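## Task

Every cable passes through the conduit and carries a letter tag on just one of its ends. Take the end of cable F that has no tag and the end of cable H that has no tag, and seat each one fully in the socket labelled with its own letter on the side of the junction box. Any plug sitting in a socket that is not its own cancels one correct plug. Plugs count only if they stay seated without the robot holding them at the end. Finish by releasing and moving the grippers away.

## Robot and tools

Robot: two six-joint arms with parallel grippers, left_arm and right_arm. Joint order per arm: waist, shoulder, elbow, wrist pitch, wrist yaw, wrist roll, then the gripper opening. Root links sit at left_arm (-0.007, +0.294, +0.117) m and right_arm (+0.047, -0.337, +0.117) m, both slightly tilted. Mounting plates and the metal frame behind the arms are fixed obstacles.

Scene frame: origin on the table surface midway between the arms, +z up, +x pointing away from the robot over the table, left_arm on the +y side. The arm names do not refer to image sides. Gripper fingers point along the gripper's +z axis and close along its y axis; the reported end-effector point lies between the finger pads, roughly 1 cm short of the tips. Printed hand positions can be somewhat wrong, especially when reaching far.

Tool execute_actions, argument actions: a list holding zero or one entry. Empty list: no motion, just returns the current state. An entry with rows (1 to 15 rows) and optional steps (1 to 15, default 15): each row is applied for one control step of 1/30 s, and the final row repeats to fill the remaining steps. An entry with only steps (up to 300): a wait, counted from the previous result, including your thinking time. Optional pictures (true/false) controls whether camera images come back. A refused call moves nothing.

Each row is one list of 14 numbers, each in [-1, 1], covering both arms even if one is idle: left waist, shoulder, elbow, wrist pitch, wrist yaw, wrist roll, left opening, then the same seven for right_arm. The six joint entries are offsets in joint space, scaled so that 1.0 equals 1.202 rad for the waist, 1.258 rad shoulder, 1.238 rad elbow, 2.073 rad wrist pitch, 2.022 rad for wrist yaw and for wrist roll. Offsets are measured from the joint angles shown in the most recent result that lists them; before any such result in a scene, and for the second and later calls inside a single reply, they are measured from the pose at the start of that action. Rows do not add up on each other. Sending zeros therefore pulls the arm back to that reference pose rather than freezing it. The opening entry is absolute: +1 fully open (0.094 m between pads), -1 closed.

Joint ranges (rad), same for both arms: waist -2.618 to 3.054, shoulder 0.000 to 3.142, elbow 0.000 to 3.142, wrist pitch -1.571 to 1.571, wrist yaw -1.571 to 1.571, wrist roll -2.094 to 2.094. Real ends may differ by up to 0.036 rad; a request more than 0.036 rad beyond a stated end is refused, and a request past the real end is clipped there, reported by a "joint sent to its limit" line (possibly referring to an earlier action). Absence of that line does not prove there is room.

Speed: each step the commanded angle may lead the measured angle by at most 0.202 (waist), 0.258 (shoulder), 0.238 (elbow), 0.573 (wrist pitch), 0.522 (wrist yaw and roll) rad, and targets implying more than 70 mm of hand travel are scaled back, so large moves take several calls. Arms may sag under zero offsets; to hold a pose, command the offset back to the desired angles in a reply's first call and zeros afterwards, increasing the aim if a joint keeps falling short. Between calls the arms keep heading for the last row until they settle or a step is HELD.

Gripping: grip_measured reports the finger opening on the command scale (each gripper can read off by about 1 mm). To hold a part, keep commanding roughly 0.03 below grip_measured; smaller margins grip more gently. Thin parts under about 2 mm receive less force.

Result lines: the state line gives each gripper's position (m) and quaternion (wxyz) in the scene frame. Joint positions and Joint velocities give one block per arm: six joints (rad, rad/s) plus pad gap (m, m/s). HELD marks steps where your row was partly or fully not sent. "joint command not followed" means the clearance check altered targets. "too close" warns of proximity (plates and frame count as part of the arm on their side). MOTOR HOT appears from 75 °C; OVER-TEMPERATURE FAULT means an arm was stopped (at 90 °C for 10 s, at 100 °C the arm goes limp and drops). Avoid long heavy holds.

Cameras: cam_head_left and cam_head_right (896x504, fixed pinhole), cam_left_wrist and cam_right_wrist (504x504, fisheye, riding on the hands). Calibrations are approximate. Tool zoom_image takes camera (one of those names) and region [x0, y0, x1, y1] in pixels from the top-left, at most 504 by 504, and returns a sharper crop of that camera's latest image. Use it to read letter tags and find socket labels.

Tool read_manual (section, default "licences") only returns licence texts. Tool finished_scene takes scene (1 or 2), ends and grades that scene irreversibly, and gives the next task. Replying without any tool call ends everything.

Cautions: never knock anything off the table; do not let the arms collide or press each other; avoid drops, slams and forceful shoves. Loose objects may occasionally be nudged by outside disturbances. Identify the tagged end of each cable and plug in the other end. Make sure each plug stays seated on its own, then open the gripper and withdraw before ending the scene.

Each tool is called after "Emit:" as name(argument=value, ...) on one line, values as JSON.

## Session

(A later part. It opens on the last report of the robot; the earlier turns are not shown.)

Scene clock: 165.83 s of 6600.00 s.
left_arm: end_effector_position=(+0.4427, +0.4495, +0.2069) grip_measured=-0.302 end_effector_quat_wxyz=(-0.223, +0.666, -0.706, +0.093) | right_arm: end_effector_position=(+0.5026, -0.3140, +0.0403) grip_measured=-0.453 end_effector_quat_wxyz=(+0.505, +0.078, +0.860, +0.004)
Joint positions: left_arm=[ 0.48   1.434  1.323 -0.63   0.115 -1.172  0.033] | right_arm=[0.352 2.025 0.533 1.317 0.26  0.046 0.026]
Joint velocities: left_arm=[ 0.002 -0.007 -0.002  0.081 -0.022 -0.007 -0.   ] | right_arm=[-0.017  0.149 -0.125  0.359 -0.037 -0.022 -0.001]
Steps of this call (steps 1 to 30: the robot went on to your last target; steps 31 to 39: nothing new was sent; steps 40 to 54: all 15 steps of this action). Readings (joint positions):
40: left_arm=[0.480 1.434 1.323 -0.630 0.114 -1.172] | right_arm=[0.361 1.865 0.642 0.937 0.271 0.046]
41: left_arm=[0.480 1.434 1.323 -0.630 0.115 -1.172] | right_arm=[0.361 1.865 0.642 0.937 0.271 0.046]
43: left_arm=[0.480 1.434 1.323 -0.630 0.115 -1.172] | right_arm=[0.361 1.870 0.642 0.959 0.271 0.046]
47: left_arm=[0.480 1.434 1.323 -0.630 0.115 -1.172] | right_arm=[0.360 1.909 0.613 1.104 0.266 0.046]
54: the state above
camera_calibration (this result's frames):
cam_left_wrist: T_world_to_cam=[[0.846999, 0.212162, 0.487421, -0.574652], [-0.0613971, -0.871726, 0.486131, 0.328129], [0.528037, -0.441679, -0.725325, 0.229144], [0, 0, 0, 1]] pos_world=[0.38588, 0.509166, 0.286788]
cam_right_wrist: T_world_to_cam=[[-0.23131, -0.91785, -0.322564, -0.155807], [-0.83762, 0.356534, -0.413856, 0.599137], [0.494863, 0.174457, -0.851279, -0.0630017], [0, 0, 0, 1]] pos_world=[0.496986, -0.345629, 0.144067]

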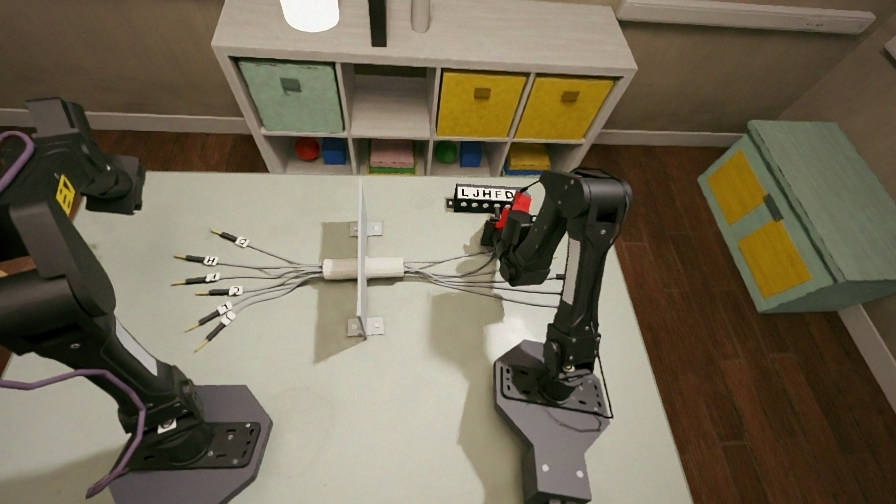

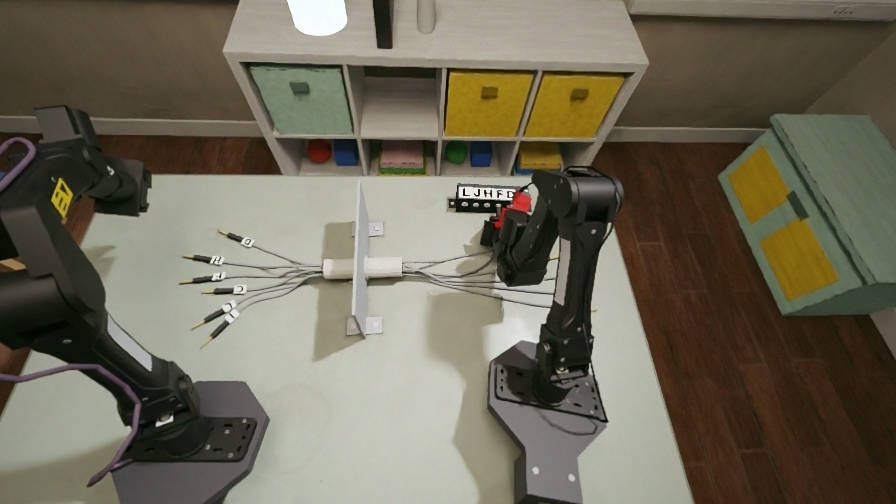

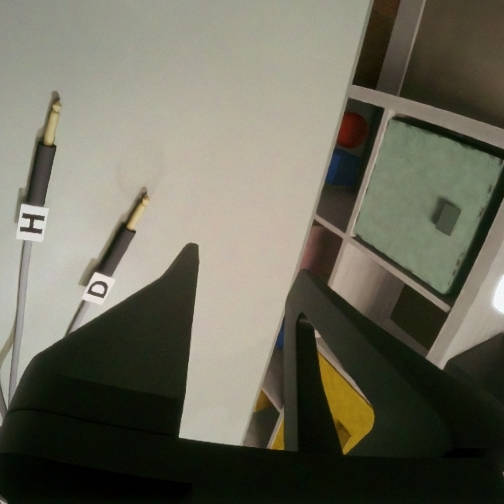

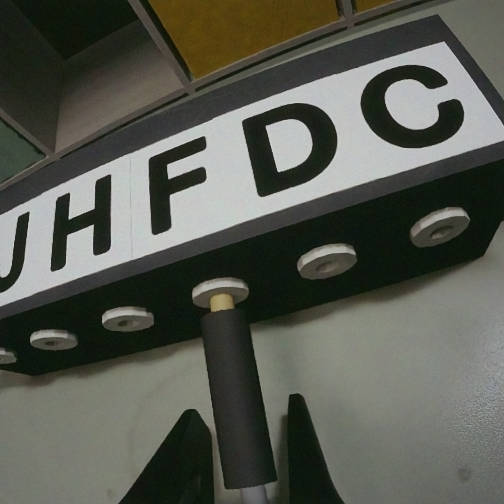

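Emit:
execute_actions(actions=[{"steps":10}])

Scene clock: 166.60 s of 6600.00 s.
left_arm: end_effector_position=(+0.4427, +0.4495, +0.2069) grip_measured=-0.302 end_effector_quat_wxyz=(-0.223, +0.666, -0.706, +0.093) | right_arm: end_effector_position=(+0.5109, -0.3156, +0.0580) grip_measured=-0.453 end_effector_quat_wxyz=(+0.539, +0.086, +0.838, +0.009)
Joint positions: left_arm=[ 0.48   1.434  1.323 -0.63   0.115 -1.172  0.033] | right_arm=[0.352 2.029 0.531 1.408 0.258 0.046 0.026]
Joint velocities: left_arm=[-0.002 -0.002 -0.017 -0.022 -0.007 -0.095 -0.   ] | right_arm=[-0.022  0.007 -0.017  0.066  0.022  0.007  0.   ]
Steps of this call (steps 1 to 23: the robot went on to your last target). Readings (joint positions):
1: left_arm=[0.480 1.434 1.323 -0.630 0.115 -1.172] | right_arm=[0.352 2.028 0.531 1.329 0.260 0.046]
2: left_arm=[0.480 1.434 1.323 -0.630 0.115 -1.172] | right_arm=[0.352 2.029 0.531 1.340 0.260 0.046]
4: left_arm=[0.480 1.434 1.323 -0.630 0.115 -1.172] | right_arm=[0.352 2.029 0.531 1.368 0.259 0.046]
8: left_arm=[0.480 1.434 1.323 -0.630 0.115 -1.172] | right_arm=[0.352 2.029 0.531 1.394 0.258 0.046]
23: the state above
camera_calibration (this result's frames):
cam_left_wrist: T_world_to_cam=[[0.846999, 0.212162, 0.487421, -0.574652], [-0.0613971, -0.871726, 0.486131, 0.328129], [0.528037, -0.441679, -0.725325, 0.229144], [0, 0, 0, 1]] pos_world=[0.38588, 0.509166, 0.286788]
cam_right_wrist: T_world_to_cam=[[-0.214601, -0.911344, -0.351282, -0.154508], [-0.796069, 0.371588, -0.477699, 0.601245], [0.56588, 0.17713, -0.805236, -0.0899267], [0, 0, 0, 1]] pos_world=[0.496363, -0.348297, 0.160526]

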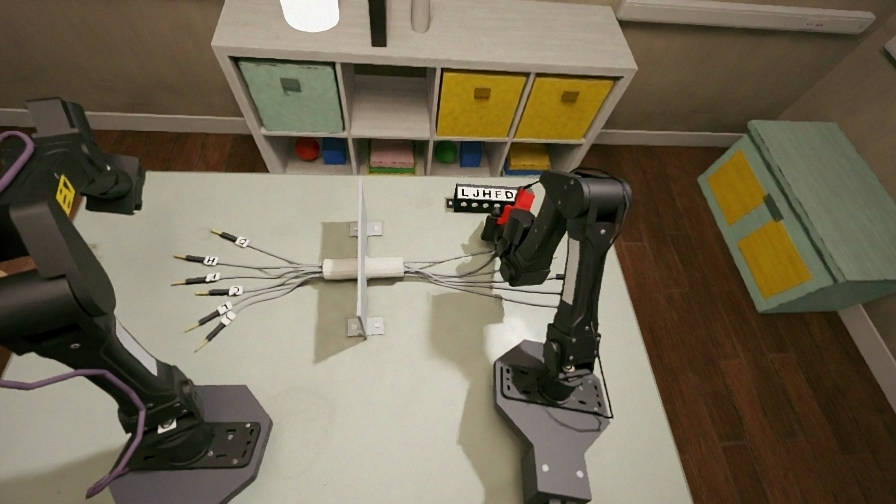

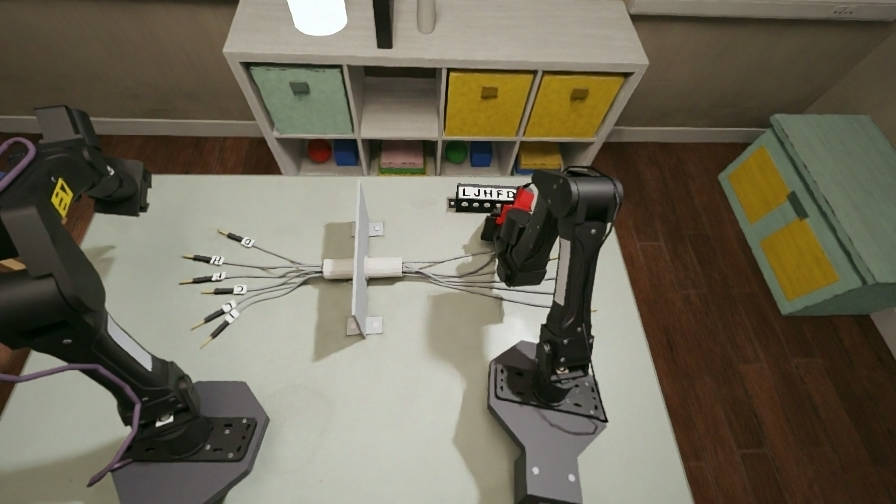

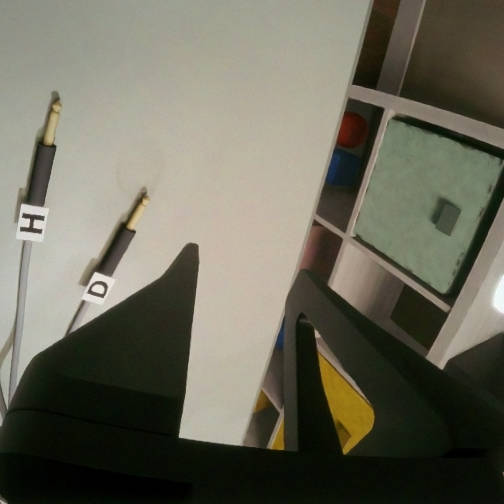

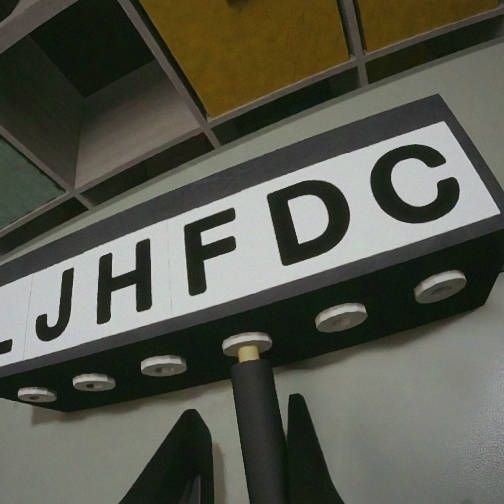

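Emit:
execute_actions(actions=[{"rows":[[0,0,0,0,0,0,-0.3,-0.007,0.008,0,0.008,0,0,-0.5],[0,0,0,0,0,0,-0.3,-0.013,0.016,0,0.008,0,0,-0.55]],"steps":12}])

Scene clock: 167.67 s of 6600.00 s.
left_arm: end_effector_position=(+0.4428, +0.4493, +0.2069) grip_measured=-0.302 end_effector_quat_wxyz=(-0.222, +0.665, -0.706, +0.094) | right_arm: end_effector_position=(+0.5109, -0.3156, +0.0580) grip_measured=-0.547 end_effector_quat_wxyz=(+0.539, +0.086, +0.838, +0.009)
Joint positions: left_arm=[ 0.48   1.434  1.323 -0.63   0.116 -1.172  0.033] | right_arm=[0.352 2.029 0.531 1.408 0.258 0.046 0.021]
Joint velocities: left_arm=[-0.007  0.002 -0.017  0.022  0.007 -0.007 -0.001] | right_arm=[-0.002 -0.012 -0.017 -0.022 -0.037  0.037 -0.001]
Steps of this call (steps 1 to 15: the robot went on to your last target; steps 16 to 20: nothing new was sent; steps 21 to 32: all 12 steps of this action). Readings (joint positions):
21: left_arm=[0.480 1.434 1.323 -0.630 0.115 -1.172] | right_arm=[0.352 2.029 0.531 1.408 0.258 0.046]
22: left_arm=[0.480 1.434 1.323 -0.630 0.115 -1.172] | right_arm=[0.352 2.029 0.531 1.408 0.258 0.046]
24: left_arm=[0.480 1.434 1.323 -0.630 0.116 -1.172] | right_arm=[0.352 2.029 0.531 1.408 0.258 0.046]
28: left_arm=[0.480 1.434 1.323 -0.630 0.116 -1.172] | right_arm=[0.352 2.029 0.531 1.408 0.258 0.046]
32: the state above
camera_calibration (this result's frames):
cam_left_wrist: T_world_to_cam=[[0.84695, 0.212174, 0.487502, -0.574668], [-0.0620268, -0.871229, 0.486943, 0.327854], [0.528042, -0.442654, -0.724727, 0.229333], [0, 0, 0, 1]] pos_world=[0.385953, 0.509081, 0.28671]
cam_right_wrist: T_world_to_cam=[[-0.214601, -0.911344, -0.351282, -0.154508], [-0.796069, 0.371588, -0.477699, 0.601245], [0.56588, 0.17713, -0.805236, -0.0899267], [0, 0, 0, 1]] pos_world=[0.496363, -0.348297, 0.160526]

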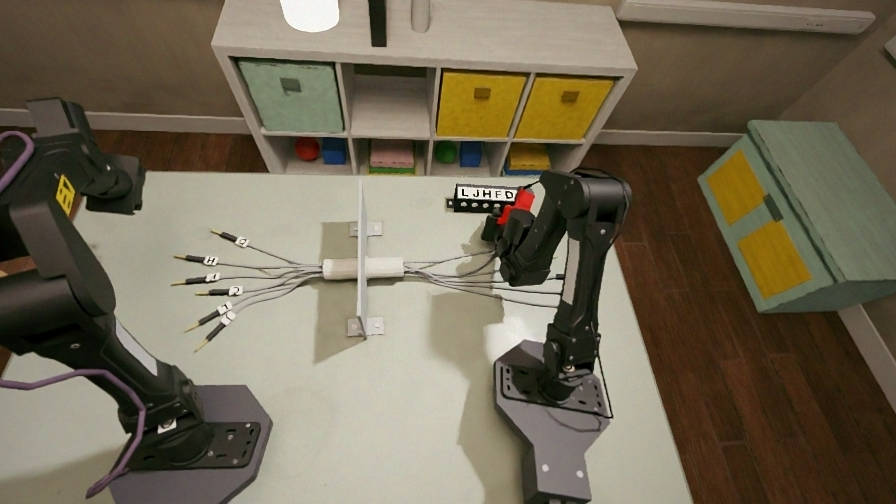

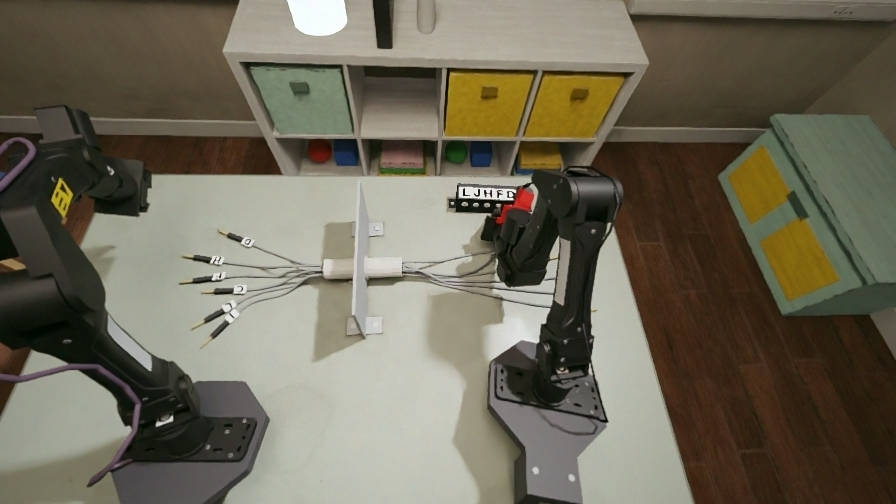

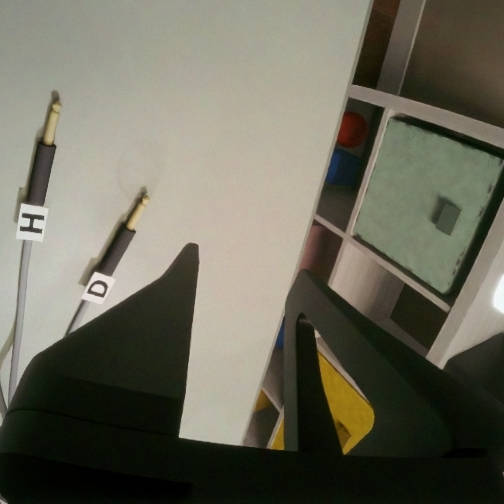

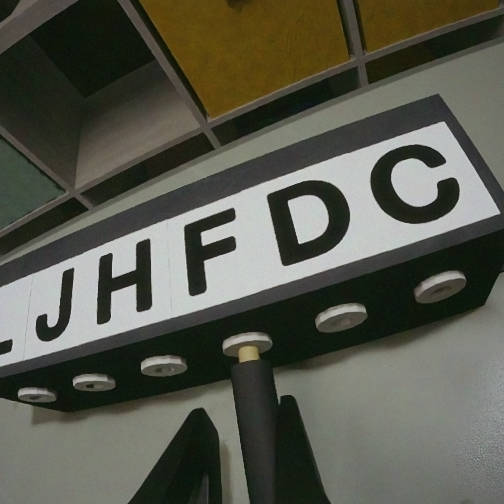

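Friction larger after overshoot; bigger.

Emit:
execute_actions(actions=[{"rows":[[0,0,0,0,0,0,-0.3,-0.012,0.016,0,0.008,0,0,-0.55],[0,0,0,0,0,0,-0.3,-0.018,0.024,0,0.008,0,0,-0.55],[0,0,0,0,0,0,-0.3,-0.022,0.03,0,0.008,0,0,-0.55]],"steps":12}])

Scene clock: 168.57 s of 6600.00 s.
left_arm: end_effector_position=(+0.4429, +0.4491, +0.2069) grip_measured=-0.302 end_effector_quat_wxyz=(-0.222, +0.665, -0.706, +0.094) | right_arm: end_effector_position=(+0.5076, -0.3207, +0.0486) grip_measured=-0.547 end_effector_quat_wxyz=(+0.531, +0.088, +0.843, +0.004)
Joint positions: left_arm=[ 0.48   1.434  1.323 -0.63   0.117 -1.172  0.033] | right_arm=[0.337 2.053 0.531 1.414 0.254 0.046 0.021]
Joint velocities: left_arm=[ 0.002  0.002 -0.002 -0.037  0.022 -0.051  0.   ] | right_arm=[-0.002  0.007 -0.017 -0.007  0.007 -0.007  0.001]
Steps of this call (steps 1 to 15: the robot went on to your last target; steps 16 to 27: all 12 steps of this action). Readings (joint positions):
16: left_arm=[0.480 1.434 1.323 -0.630 0.116 -1.172] | right_arm=[0.352 2.029 0.531 1.408 0.258 0.046]
17: left_arm=[0.480 1.434 1.323 -0.630 0.116 -1.172] | right_arm=[0.351 2.030 0.531 1.409 0.258 0.046]
19: left_arm=[0.480 1.434 1.323 -0.630 0.116 -1.172] | right_arm=[0.344 2.040 0.531 1.413 0.258 0.046]
23: left_arm=[0.480 1.434 1.323 -0.630 0.117 -1.172] | right_arm=[0.337 2.053 0.531 1.414 0.254 0.046]
27: the state above
camera_calibration (this result's frames):
cam_left_wrist: T_world_to_cam=[[0.846917, 0.212181, 0.487555, -0.574679], [-0.0624466, -0.870897, 0.487483, 0.327671], [0.528045, -0.443304, -0.724327, 0.22946], [0, 0, 0, 1]] pos_world=[0.386002, 0.509024, 0.286658]
cam_right_wrist: T_world_to_cam=[[-0.228159, -0.91157, -0.342028, -0.156751], [-0.802608, 0.374956, -0.463928, 0.599694], [0.551148, 0.168665, -0.817183, -0.0893629], [0, 0, 0, 1]] pos_world=[0.494807, -0.352675, 0.151576]

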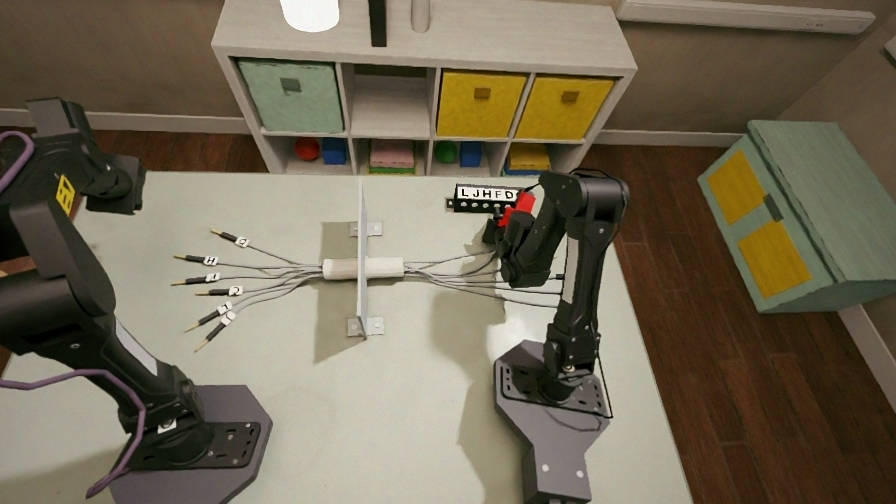

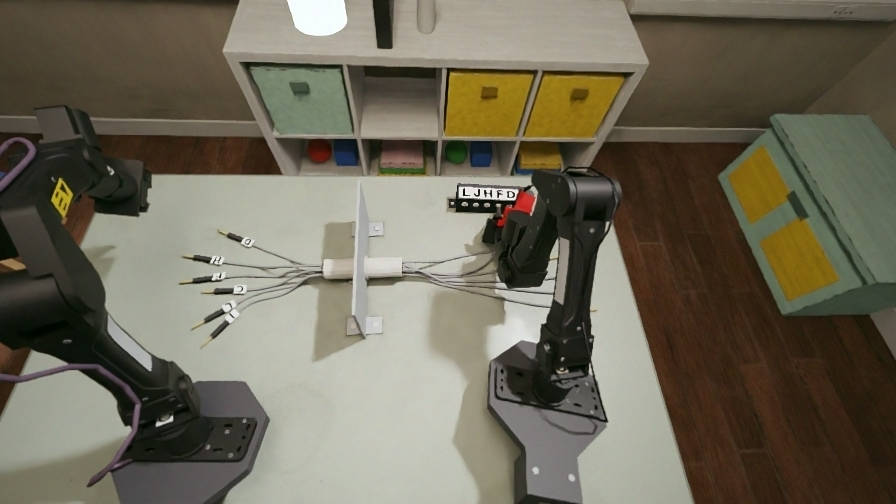

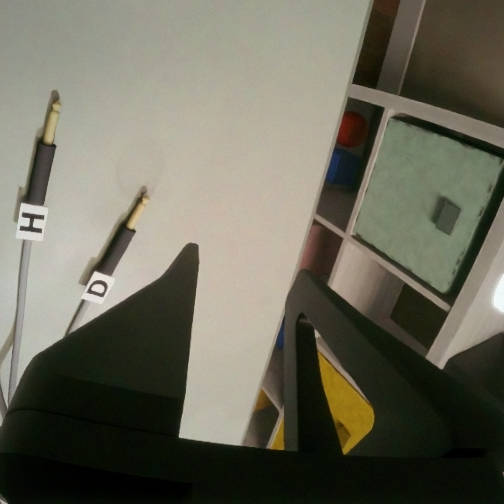

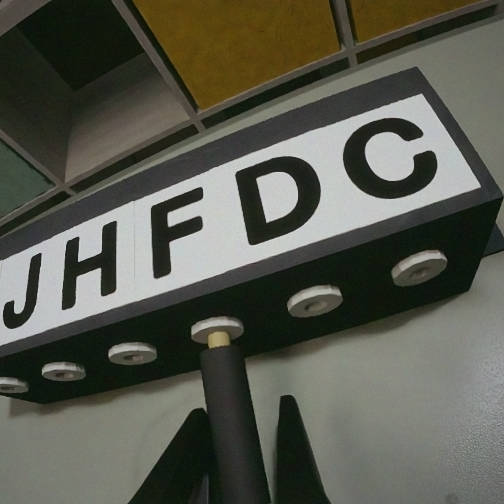

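Emit:
execute_actions(actions=[{"rows":[[0,0,0,0,0,0,-0.3,0.012,0,0.01,0.005,0,0,-0.62],[0,0,0,0,0,0,-0.3,0.02,0,0.01,0.005,0,0,-0.7],[0,0,0,0,0,0,-0.3,0.02,0,0.01,0.005,0,0,-0.77],[0,0,0,0,0,0,-0.3,0.02,0,0.01,0.005,0,0,-0.83],[0,0,0,0,0,0,-0.3,0.02,0,0.01,0.005,0,0,-0.84],[0,0,0,0,0,0,-0.3,0.02,0,0.01,0.005,0,0,-0.84],[0,0,0,0,0,0,-0.3,0.02,0,0.025,0.01,0,0,-0.84],[0,0,0,0,0,0,-0.3,0.02,0,0.04,0.015,0,0,-0.84],[0,0,0,0,0,0,-0.3,0.02,0,0.055,0.02,0,0,-0.84],[0,0,0,0,0,0,-0.3,0.02,0,0.07,0.025,0,0,-0.84]],"steps":15}])

Scene clock: 170.63 s of 6600.00 s.
left_arm: end_effector_position=(+0.4429, +0.4489, +0.2069) grip_measured=-0.302 end_effector_quat_wxyz=(-0.222, +0.665, -0.707, +0.095) | right_arm: end_effector_position=(+0.5092, -0.3155, +0.0505) grip_measured=-0.761 end_effector_quat_wxyz=(+0.534, +0.082, +0.841, +0.007)
Joint positions: left_arm=[ 0.48   1.434  1.323 -0.63   0.118 -1.172  0.033] | right_arm=[0.348 2.053 0.535 1.415 0.255 0.04  0.011]
Joint velocities: left_arm=[ 0.007 -0.007 -0.007  0.037 -0.037  0.095 -0.001] | right_arm=[-0.002  0.002  0.012  0.051 -0.11  -0.022 -0.   ]
Steps of this call (steps 1 to 15: the robot went on to your last target; steps 16 to 47: nothing new was sent; steps 48 to 62: all 15 steps of this action). Readings (joint positions):
48: left_arm=[0.480 1.434 1.323 -0.630 0.117 -1.172] | right_arm=[0.337 2.053 0.531 1.414 0.251 0.046]
49: left_arm=[0.480 1.434 1.323 -0.630 0.117 -1.172] | right_arm=[0.340 2.053 0.531 1.414 0.248 0.046]
51: left_arm=[0.480 1.434 1.323 -0.630 0.118 -1.172] | right_arm=[0.346 2.053 0.531 1.415 0.248 0.045]
55: left_arm=[0.480 1.434 1.323 -0.630 0.118 -1.172] | right_arm=[0.346 2.053 0.533 1.415 0.249 0.042]
62: the state above
camera_calibration (this result's frames):
cam_left_wrist: T_world_to_cam=[[0.846868, 0.212192, 0.487636, -0.574695], [-0.0630763, -0.870397, 0.488293, 0.327395], [0.528049, -0.444278, -0.723728, 0.229649], [0, 0, 0, 1]] pos_world=[0.386076, 0.508938, 0.28658]
cam_right_wrist: T_world_to_cam=[[-0.214926, -0.91468, -0.342297, -0.15876], [-0.804048, 0.364667, -0.4696, 0.597748], [0.554359, 0.174293, -0.813823, -0.0895648], [0, 0, 0, 1]] pos_world=[0.496148, -0.347584, 0.15347]

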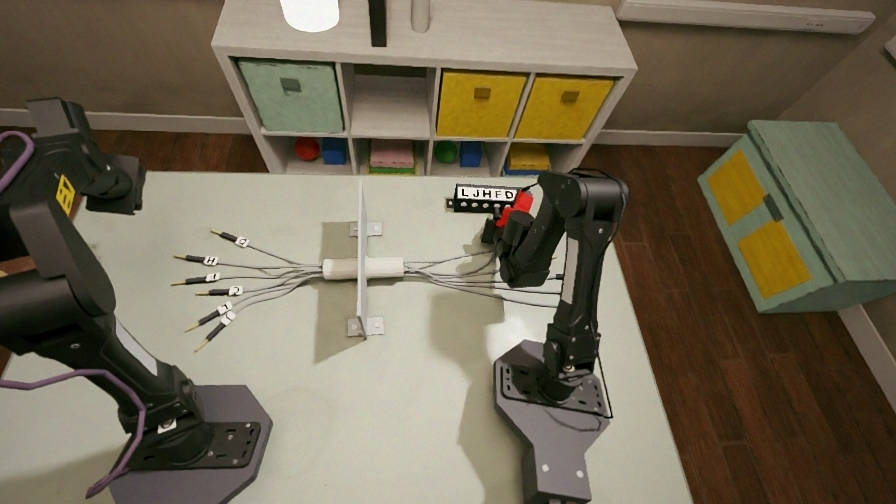

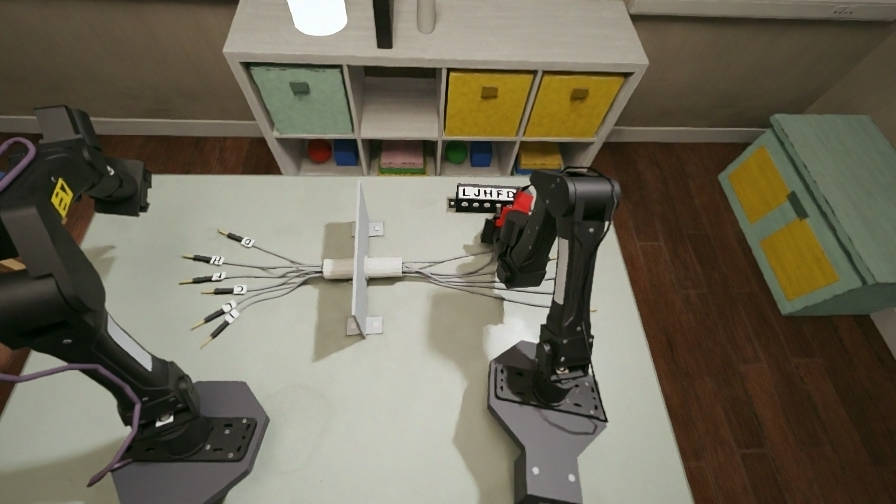

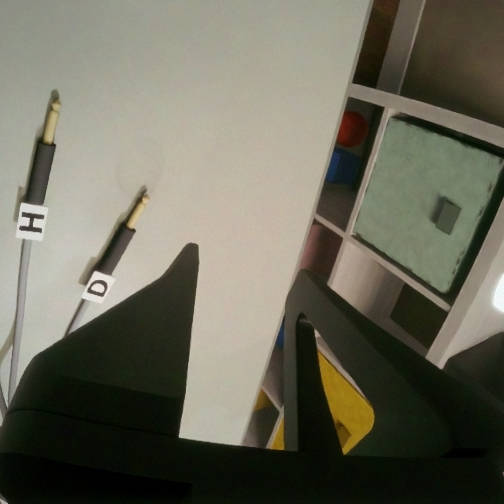

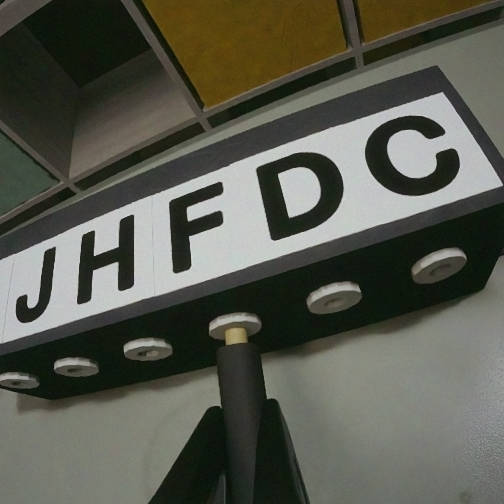

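Emit:
execute_actions(actions=[{"rows":[[0,0,0,0,0,0,-0.3,0,0.01,0.04,0.02,0,0,-0.85],[0,0,0,0,0,0,-0.3,0,0.02,0.055,0.03,0,0,-0.85],[0,0,0,0,0,0,-0.3,0,0.03,0.07,0.04,0,0,-0.85],[0,0,0,0,0,0,-0.3,0,0.04,0.085,0.05,0,0,-0.85],[0,0,0,0,0,0,-0.3,0,0.05,0.1,0.06,0,0,-0.85]],"steps":15}])

Scene clock: 172.07 s of 6600.00 s.
left_arm: end_effector_position=(+0.4430, +0.4488, +0.2069) grip_measured=-0.302 end_effector_quat_wxyz=(-0.222, +0.665, -0.707, +0.095) | right_arm: end_effector_position=(+0.5098, -0.3160, +0.0497) grip_measured=-0.761 end_effector_quat_wxyz=(+0.549, +0.083, +0.831, +0.004)
Joint positions: left_arm=[ 0.48   1.434  1.323 -0.63   0.119 -1.172  0.033] | right_arm=[0.348 2.104 0.538 1.5   0.258 0.031 0.011]
Joint velocities: left_arm=[-0.027 -0.002 -0.002  0.037  0.007  0.022 -0.001] | right_arm=[-0.007  0.002 -0.002 -0.11   0.007 -0.007  0.001]
Steps of this call (steps 1 to 15: the robot went on to your last target; steps 16 to 28: nothing new was sent; steps 29 to 43: all 15 steps of this action). Readings (joint positions):
29: left_arm=[0.480 1.434 1.323 -0.630 0.118 -1.172] | right_arm=[0.348 2.053 0.535 1.414 0.255 0.040]
30: left_arm=[0.480 1.434 1.323 -0.630 0.118 -1.172] | right_arm=[0.348 2.055 0.535 1.416 0.255 0.039]
32: left_arm=[0.480 1.434 1.323 -0.630 0.118 -1.172] | right_arm=[0.348 2.068 0.538 1.436 0.257 0.038]
36: left_arm=[0.480 1.434 1.323 -0.630 0.119 -1.172] | right_arm=[0.348 2.097 0.538 1.488 0.258 0.034]
43: the state above
camera_calibration (this result's frames):
cam_left_wrist: T_world_to_cam=[[0.846835, 0.2122, 0.487689, -0.574706], [-0.063496, -0.870064, 0.488832, 0.327212], [0.528051, -0.444927, -0.723327, 0.229775], [0, 0, 0, 1]] pos_world=[0.386125, 0.508881, 0.286528]
cam_right_wrist: T_world_to_cam=[[-0.208165, -0.915275, -0.344876, -0.162856], [-0.784466, 0.366832, -0.500047, 0.590183], [0.584192, 0.166452, -0.794364, -0.109147], [0, 0, 0, 1]] pos_world=[0.492841, -0.347389, 0.152252]

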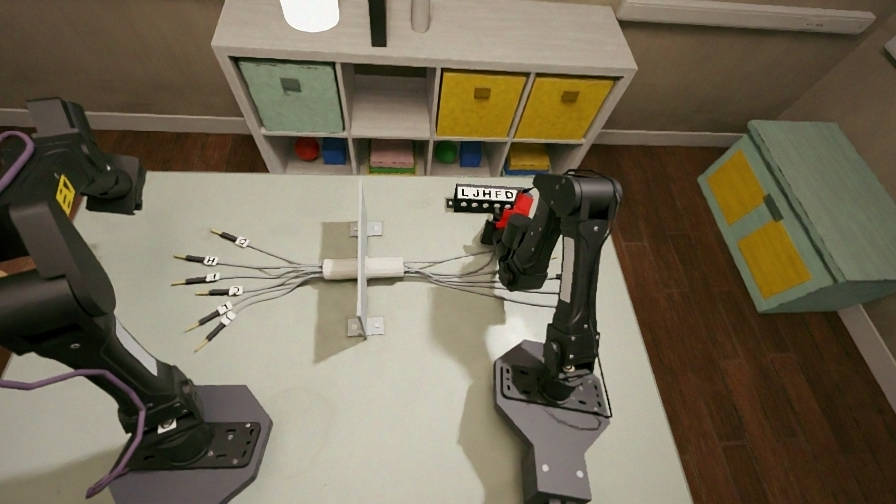

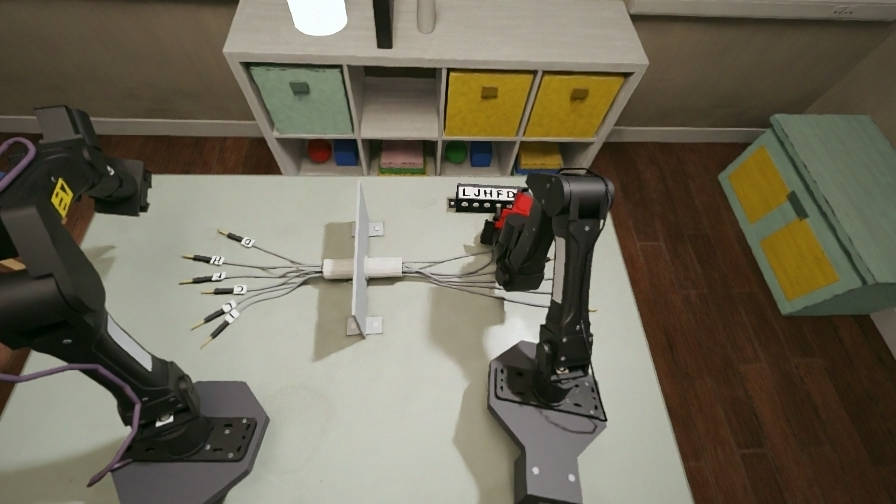

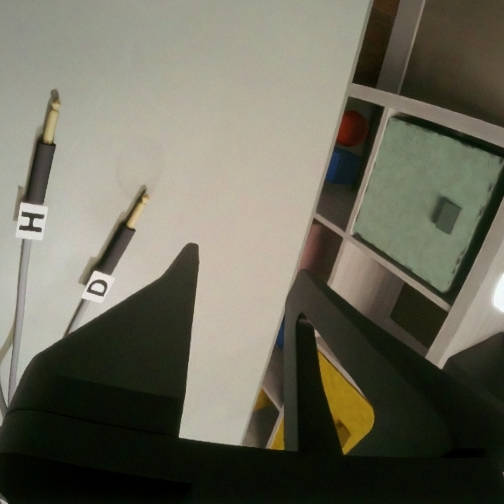

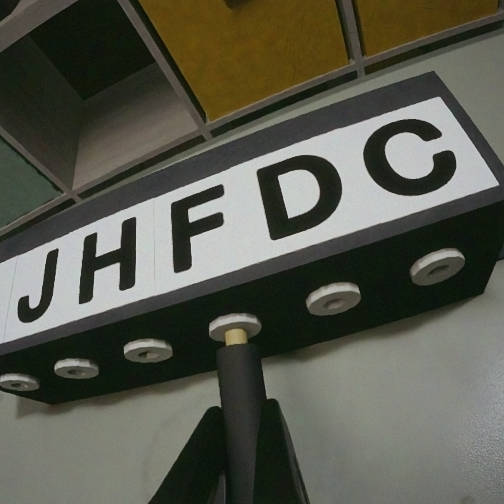

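Emit:
execute_actions(actions=[{"rows":[[0,0,0,0,0,0,-0.3,0,-0.01,0.03,0,0,0,-0.85],[0,0,0,0,0,0,-0.3,0,-0.02,0.05,0.005,0,0,-0.85],[0,0,0,0,0,0,-0.3,0,-0.03,0.07,0.01,0,0,-0.85],[0,0,0,0,0,0,-0.3,0,-0.04,0.09,0.015,0,0,-0.85],[0,0,0,0,0,0,-0.3,0,-0.05,0.11,0.02,0,0,-0.85],[0,0,0,0,0,0,-0.3,0,-0.055,0.125,0.025,0,0,-0.85]],"steps":15}])

Scene clock: 174.97 s of 6600.00 s.
left_arm: end_effector_position=(+0.4430, +0.4487, +0.2069) grip_measured=-0.302 end_effector_quat_wxyz=(-0.222, +0.665, -0.707, +0.095) | right_arm: end_effector_position=(+0.5103, -0.3161, +0.0507) grip_measured=-0.761 end_effector_quat_wxyz=(+0.546, +0.081, +0.834, +0.002)
Joint positions: left_arm=[ 0.48   1.434  1.323 -0.63   0.12  -1.172  0.033] | right_arm=[0.35  2.088 0.539 1.475 0.262 0.027 0.011]
Joint velocities: left_arm=[-0.002  0.012  0.012 -0.022 -0.081 -0.007 -0.001] | right_arm=[-0.012 -0.002  0.002 -0.037 -0.051 -0.11   0.   ]
Steps of this call (steps 1 to 15: the robot went on to your last target; steps 16 to 72: nothing new was sent; steps 73 to 87: all 15 steps of this action). Readings (joint positions):
73: left_arm=[0.480 1.434 1.323 -0.630 0.119 -1.172] | right_arm=[0.348 2.104 0.536 1.501 0.258 0.030]
74: left_arm=[0.480 1.434 1.323 -0.630 0.119 -1.172] | right_arm=[0.348 2.104 0.536 1.501 0.258 0.029]
76: left_arm=[0.480 1.434 1.323 -0.630 0.119 -1.172] | right_arm=[0.348 2.102 0.538 1.500 0.258 0.027]
80: left_arm=[0.480 1.434 1.323 -0.630 0.120 -1.172] | right_arm=[0.349 2.091 0.539 1.481 0.261 0.027]
87: the state above
camera_calibration (this result's frames):
cam_left_wrist: T_world_to_cam=[[0.846803, 0.212208, 0.487743, -0.574717], [-0.0639158, -0.86973, 0.489372, 0.327028], [0.528053, -0.445576, -0.722926, 0.229901], [0, 0, 0, 1]] pos_world=[0.386174, 0.508823, 0.286477]
cam_right_wrist: T_world_to_cam=[[-0.210217, -0.917472, -0.337718, -0.162458], [-0.789229, 0.363127, -0.495234, 0.592178], [0.576998, 0.16243, -0.800431, -0.105923], [0, 0, 0, 1]] pos_world=[0.49433, -0.346882, 0.153618]

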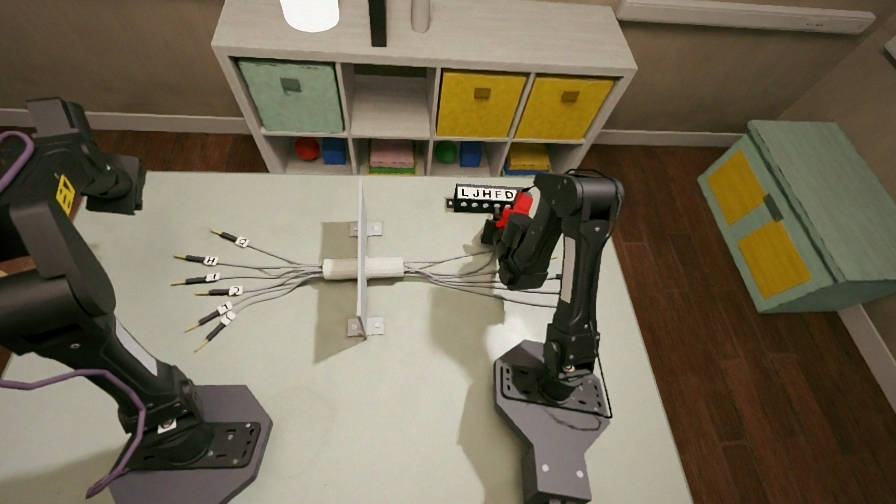

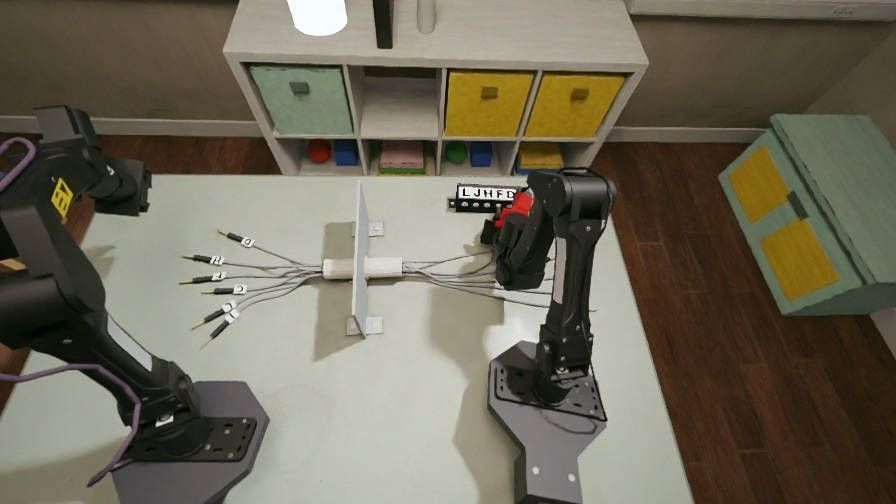

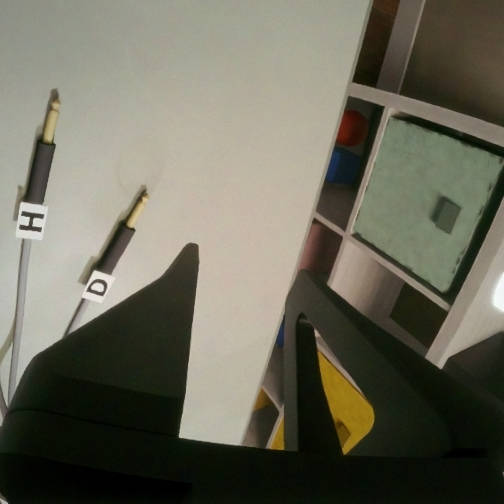

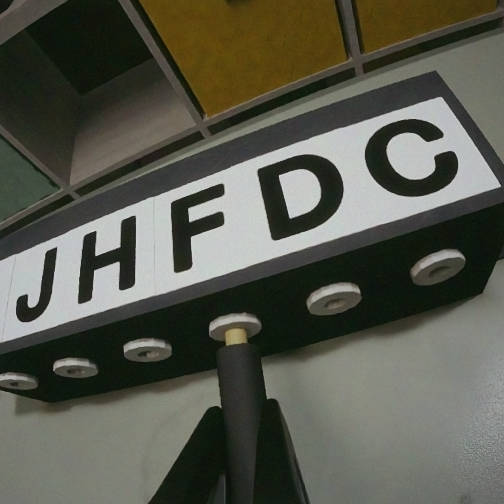

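Emit:
zoom_image(camera="cam_right_wrist", region=[150,270,350,470])

Region (150, 270, 350, 470) of cam_right_wrist's 504x504 image, scaled by 2.520, with more detail than that image has.

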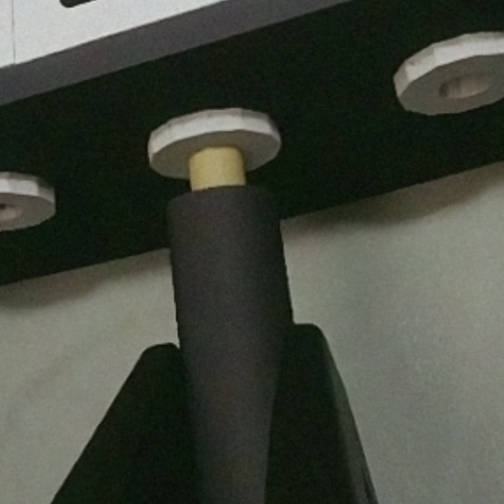

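Emit:
execute_actions(actions=[{"rows":[[0,0,0,0,0,0,-0.3,0,-0.04,0.11,0.03,0,0.02,-0.85],[0,0,0,0,0,0,-0.3,0,-0.04,0.12,0.03,0,0.04,-0.85],[0,0,0,0,0,0,-0.3,0.02,-0.04,0.12,0.03,0,0.04,-0.85],[0,0,0,0,0,0,-0.3,0.03,-0.04,0.12,0.03,0,0.0,-0.85],[0,0,0,0,0,0,-0.3,0.02,-0.04,0.12,0.03,0,-0.04,-0.85],[0,0,0,0,0,0,-0.3,0,-0.04,0.12,0.03,0,-0.04,-0.85],[0,0,0,0,0,0,-0.3,-0.02,-0.04,0.12,0.03,0,0,-0.85],[0,0,0,0,0,0,-0.3,-0.03,-0.04,0.12,0.03,0,0.04,-0.85],[0,0,0,0,0,0,-0.3,-0.02,-0.06,0.12,0.03,0,0.04,-0.85],[0,0,0,0,0,0,-0.3,0,-0.07,0.12,0.03,0,0,-0.85],[0,0,0,0,0,0,-0.3,0,-0.06,0.12,0.03,0,-0.04,-0.85],[0,0,0,0,0,0,-0.3,0,-0.03,0.12,0.03,0,-0.04,-0.85],[0,0,0,0,0,0,-0.3,0,-0.01,0.12,0.03,0,0,-0.85],[0,0,0,0,0,0,-0.3,0,-0.02,0.12,0.03,0,0,-0.85],[0,0,0,0,0,0,-0.3,0,-0.04,0.12,0.03,0,0,-0.85]],"steps":15}])

Scene clock: 177.73 s of 6600.00 s.
left_arm: end_effector_position=(+0.4431, +0.4485, +0.2069) grip_measured=-0.302 end_effector_quat_wxyz=(-0.222, +0.665, -0.707, +0.096) | right_arm: end_effector_position=(+0.5106, -0.3159, +0.0510) grip_measured=-0.761 end_effector_quat_wxyz=(+0.542, +0.073, +0.837, -0.012)
Joint positions: left_arm=[ 0.48   1.434  1.323 -0.63   0.121 -1.172  0.033] | right_arm=[0.359 2.075 0.543 1.449 0.285 0.001 0.011]
Joint velocities: left_arm=[-0.012 -0.002  0.012 -0.022 -0.007  0.051  0.   ] | right_arm=[ 0.007 -0.017 -0.007 -0.007  0.095 -0.007 -0.   ]
Steps of this call (steps 1 to 15: the robot went on to your last target; steps 16 to 68: nothing new was sent; steps 69 to 83: all 15 steps of this action). Readings (joint positions):
69: left_arm=[0.480 1.434 1.323 -0.630 0.120 -1.172] | right_arm=[0.350 2.088 0.539 1.474 0.262 0.029]
70: left_arm=[0.480 1.434 1.323 -0.630 0.120 -1.172] | right_arm=[0.350 2.088 0.540 1.474 0.263 0.036]
72: left_arm=[0.480 1.434 1.323 -0.630 0.120 -1.172] | right_arm=[0.357 2.088 0.541 1.472 0.275 0.039]
76: left_arm=[0.480 1.434 1.323 -0.630 0.120 -1.172] | right_arm=[0.359 2.088 0.543 1.470 0.288 0.015]
83: the state above
camera_calibration (this result's frames):
cam_left_wrist: T_world_to_cam=[[0.846754, 0.212219, 0.487823, -0.574733], [-0.0645455, -0.869228, 0.49018, 0.326752], [0.528055, -0.446548, -0.722324, 0.230089], [0, 0, 0, 1]] pos_world=[0.386248, 0.508737, 0.286399]
cam_right_wrist: T_world_to_cam=[[-0.214673, -0.92728, -0.306706, -0.16457], [-0.795832, 0.348115, -0.495446, 0.591148], [0.566186, 0.137728, -0.81269, -0.107555], [0, 0, 0, 1]] pos_world=[0.496022, -0.343576, 0.154998]

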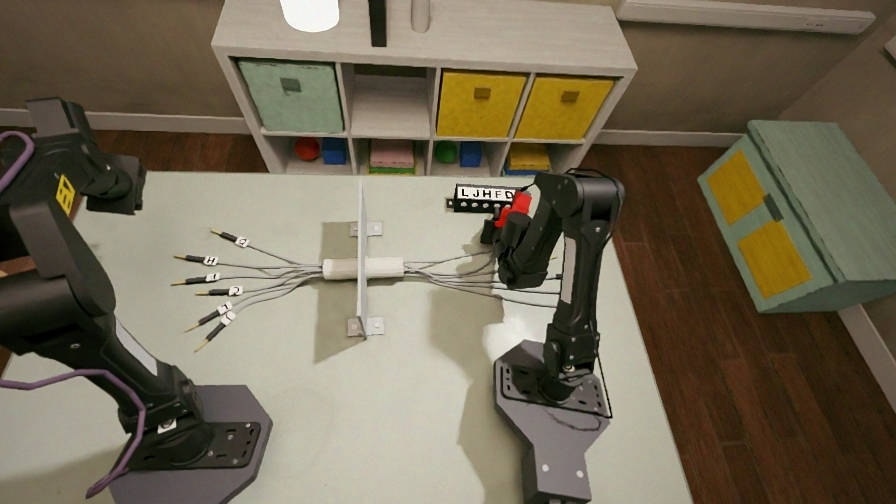

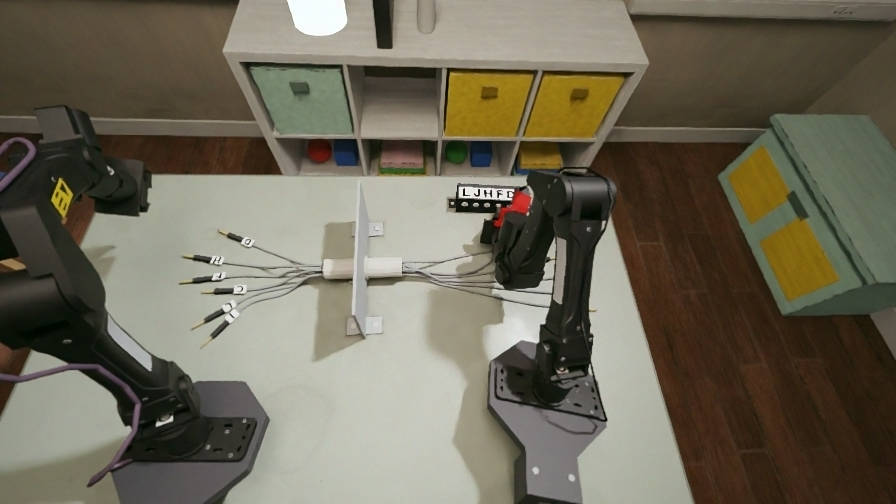

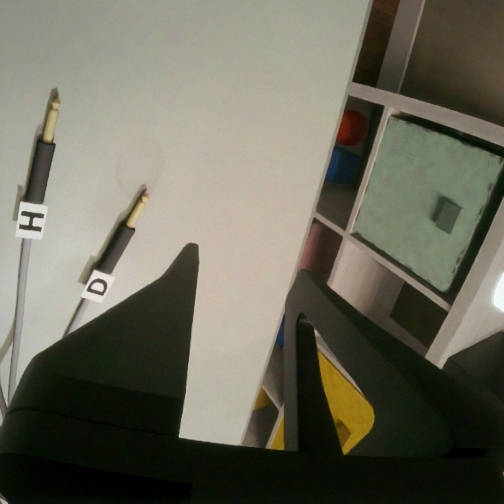

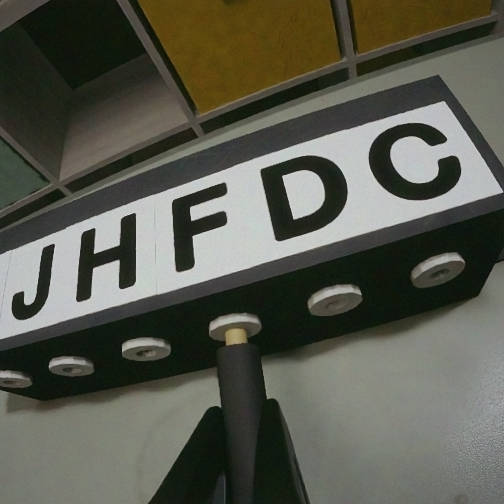

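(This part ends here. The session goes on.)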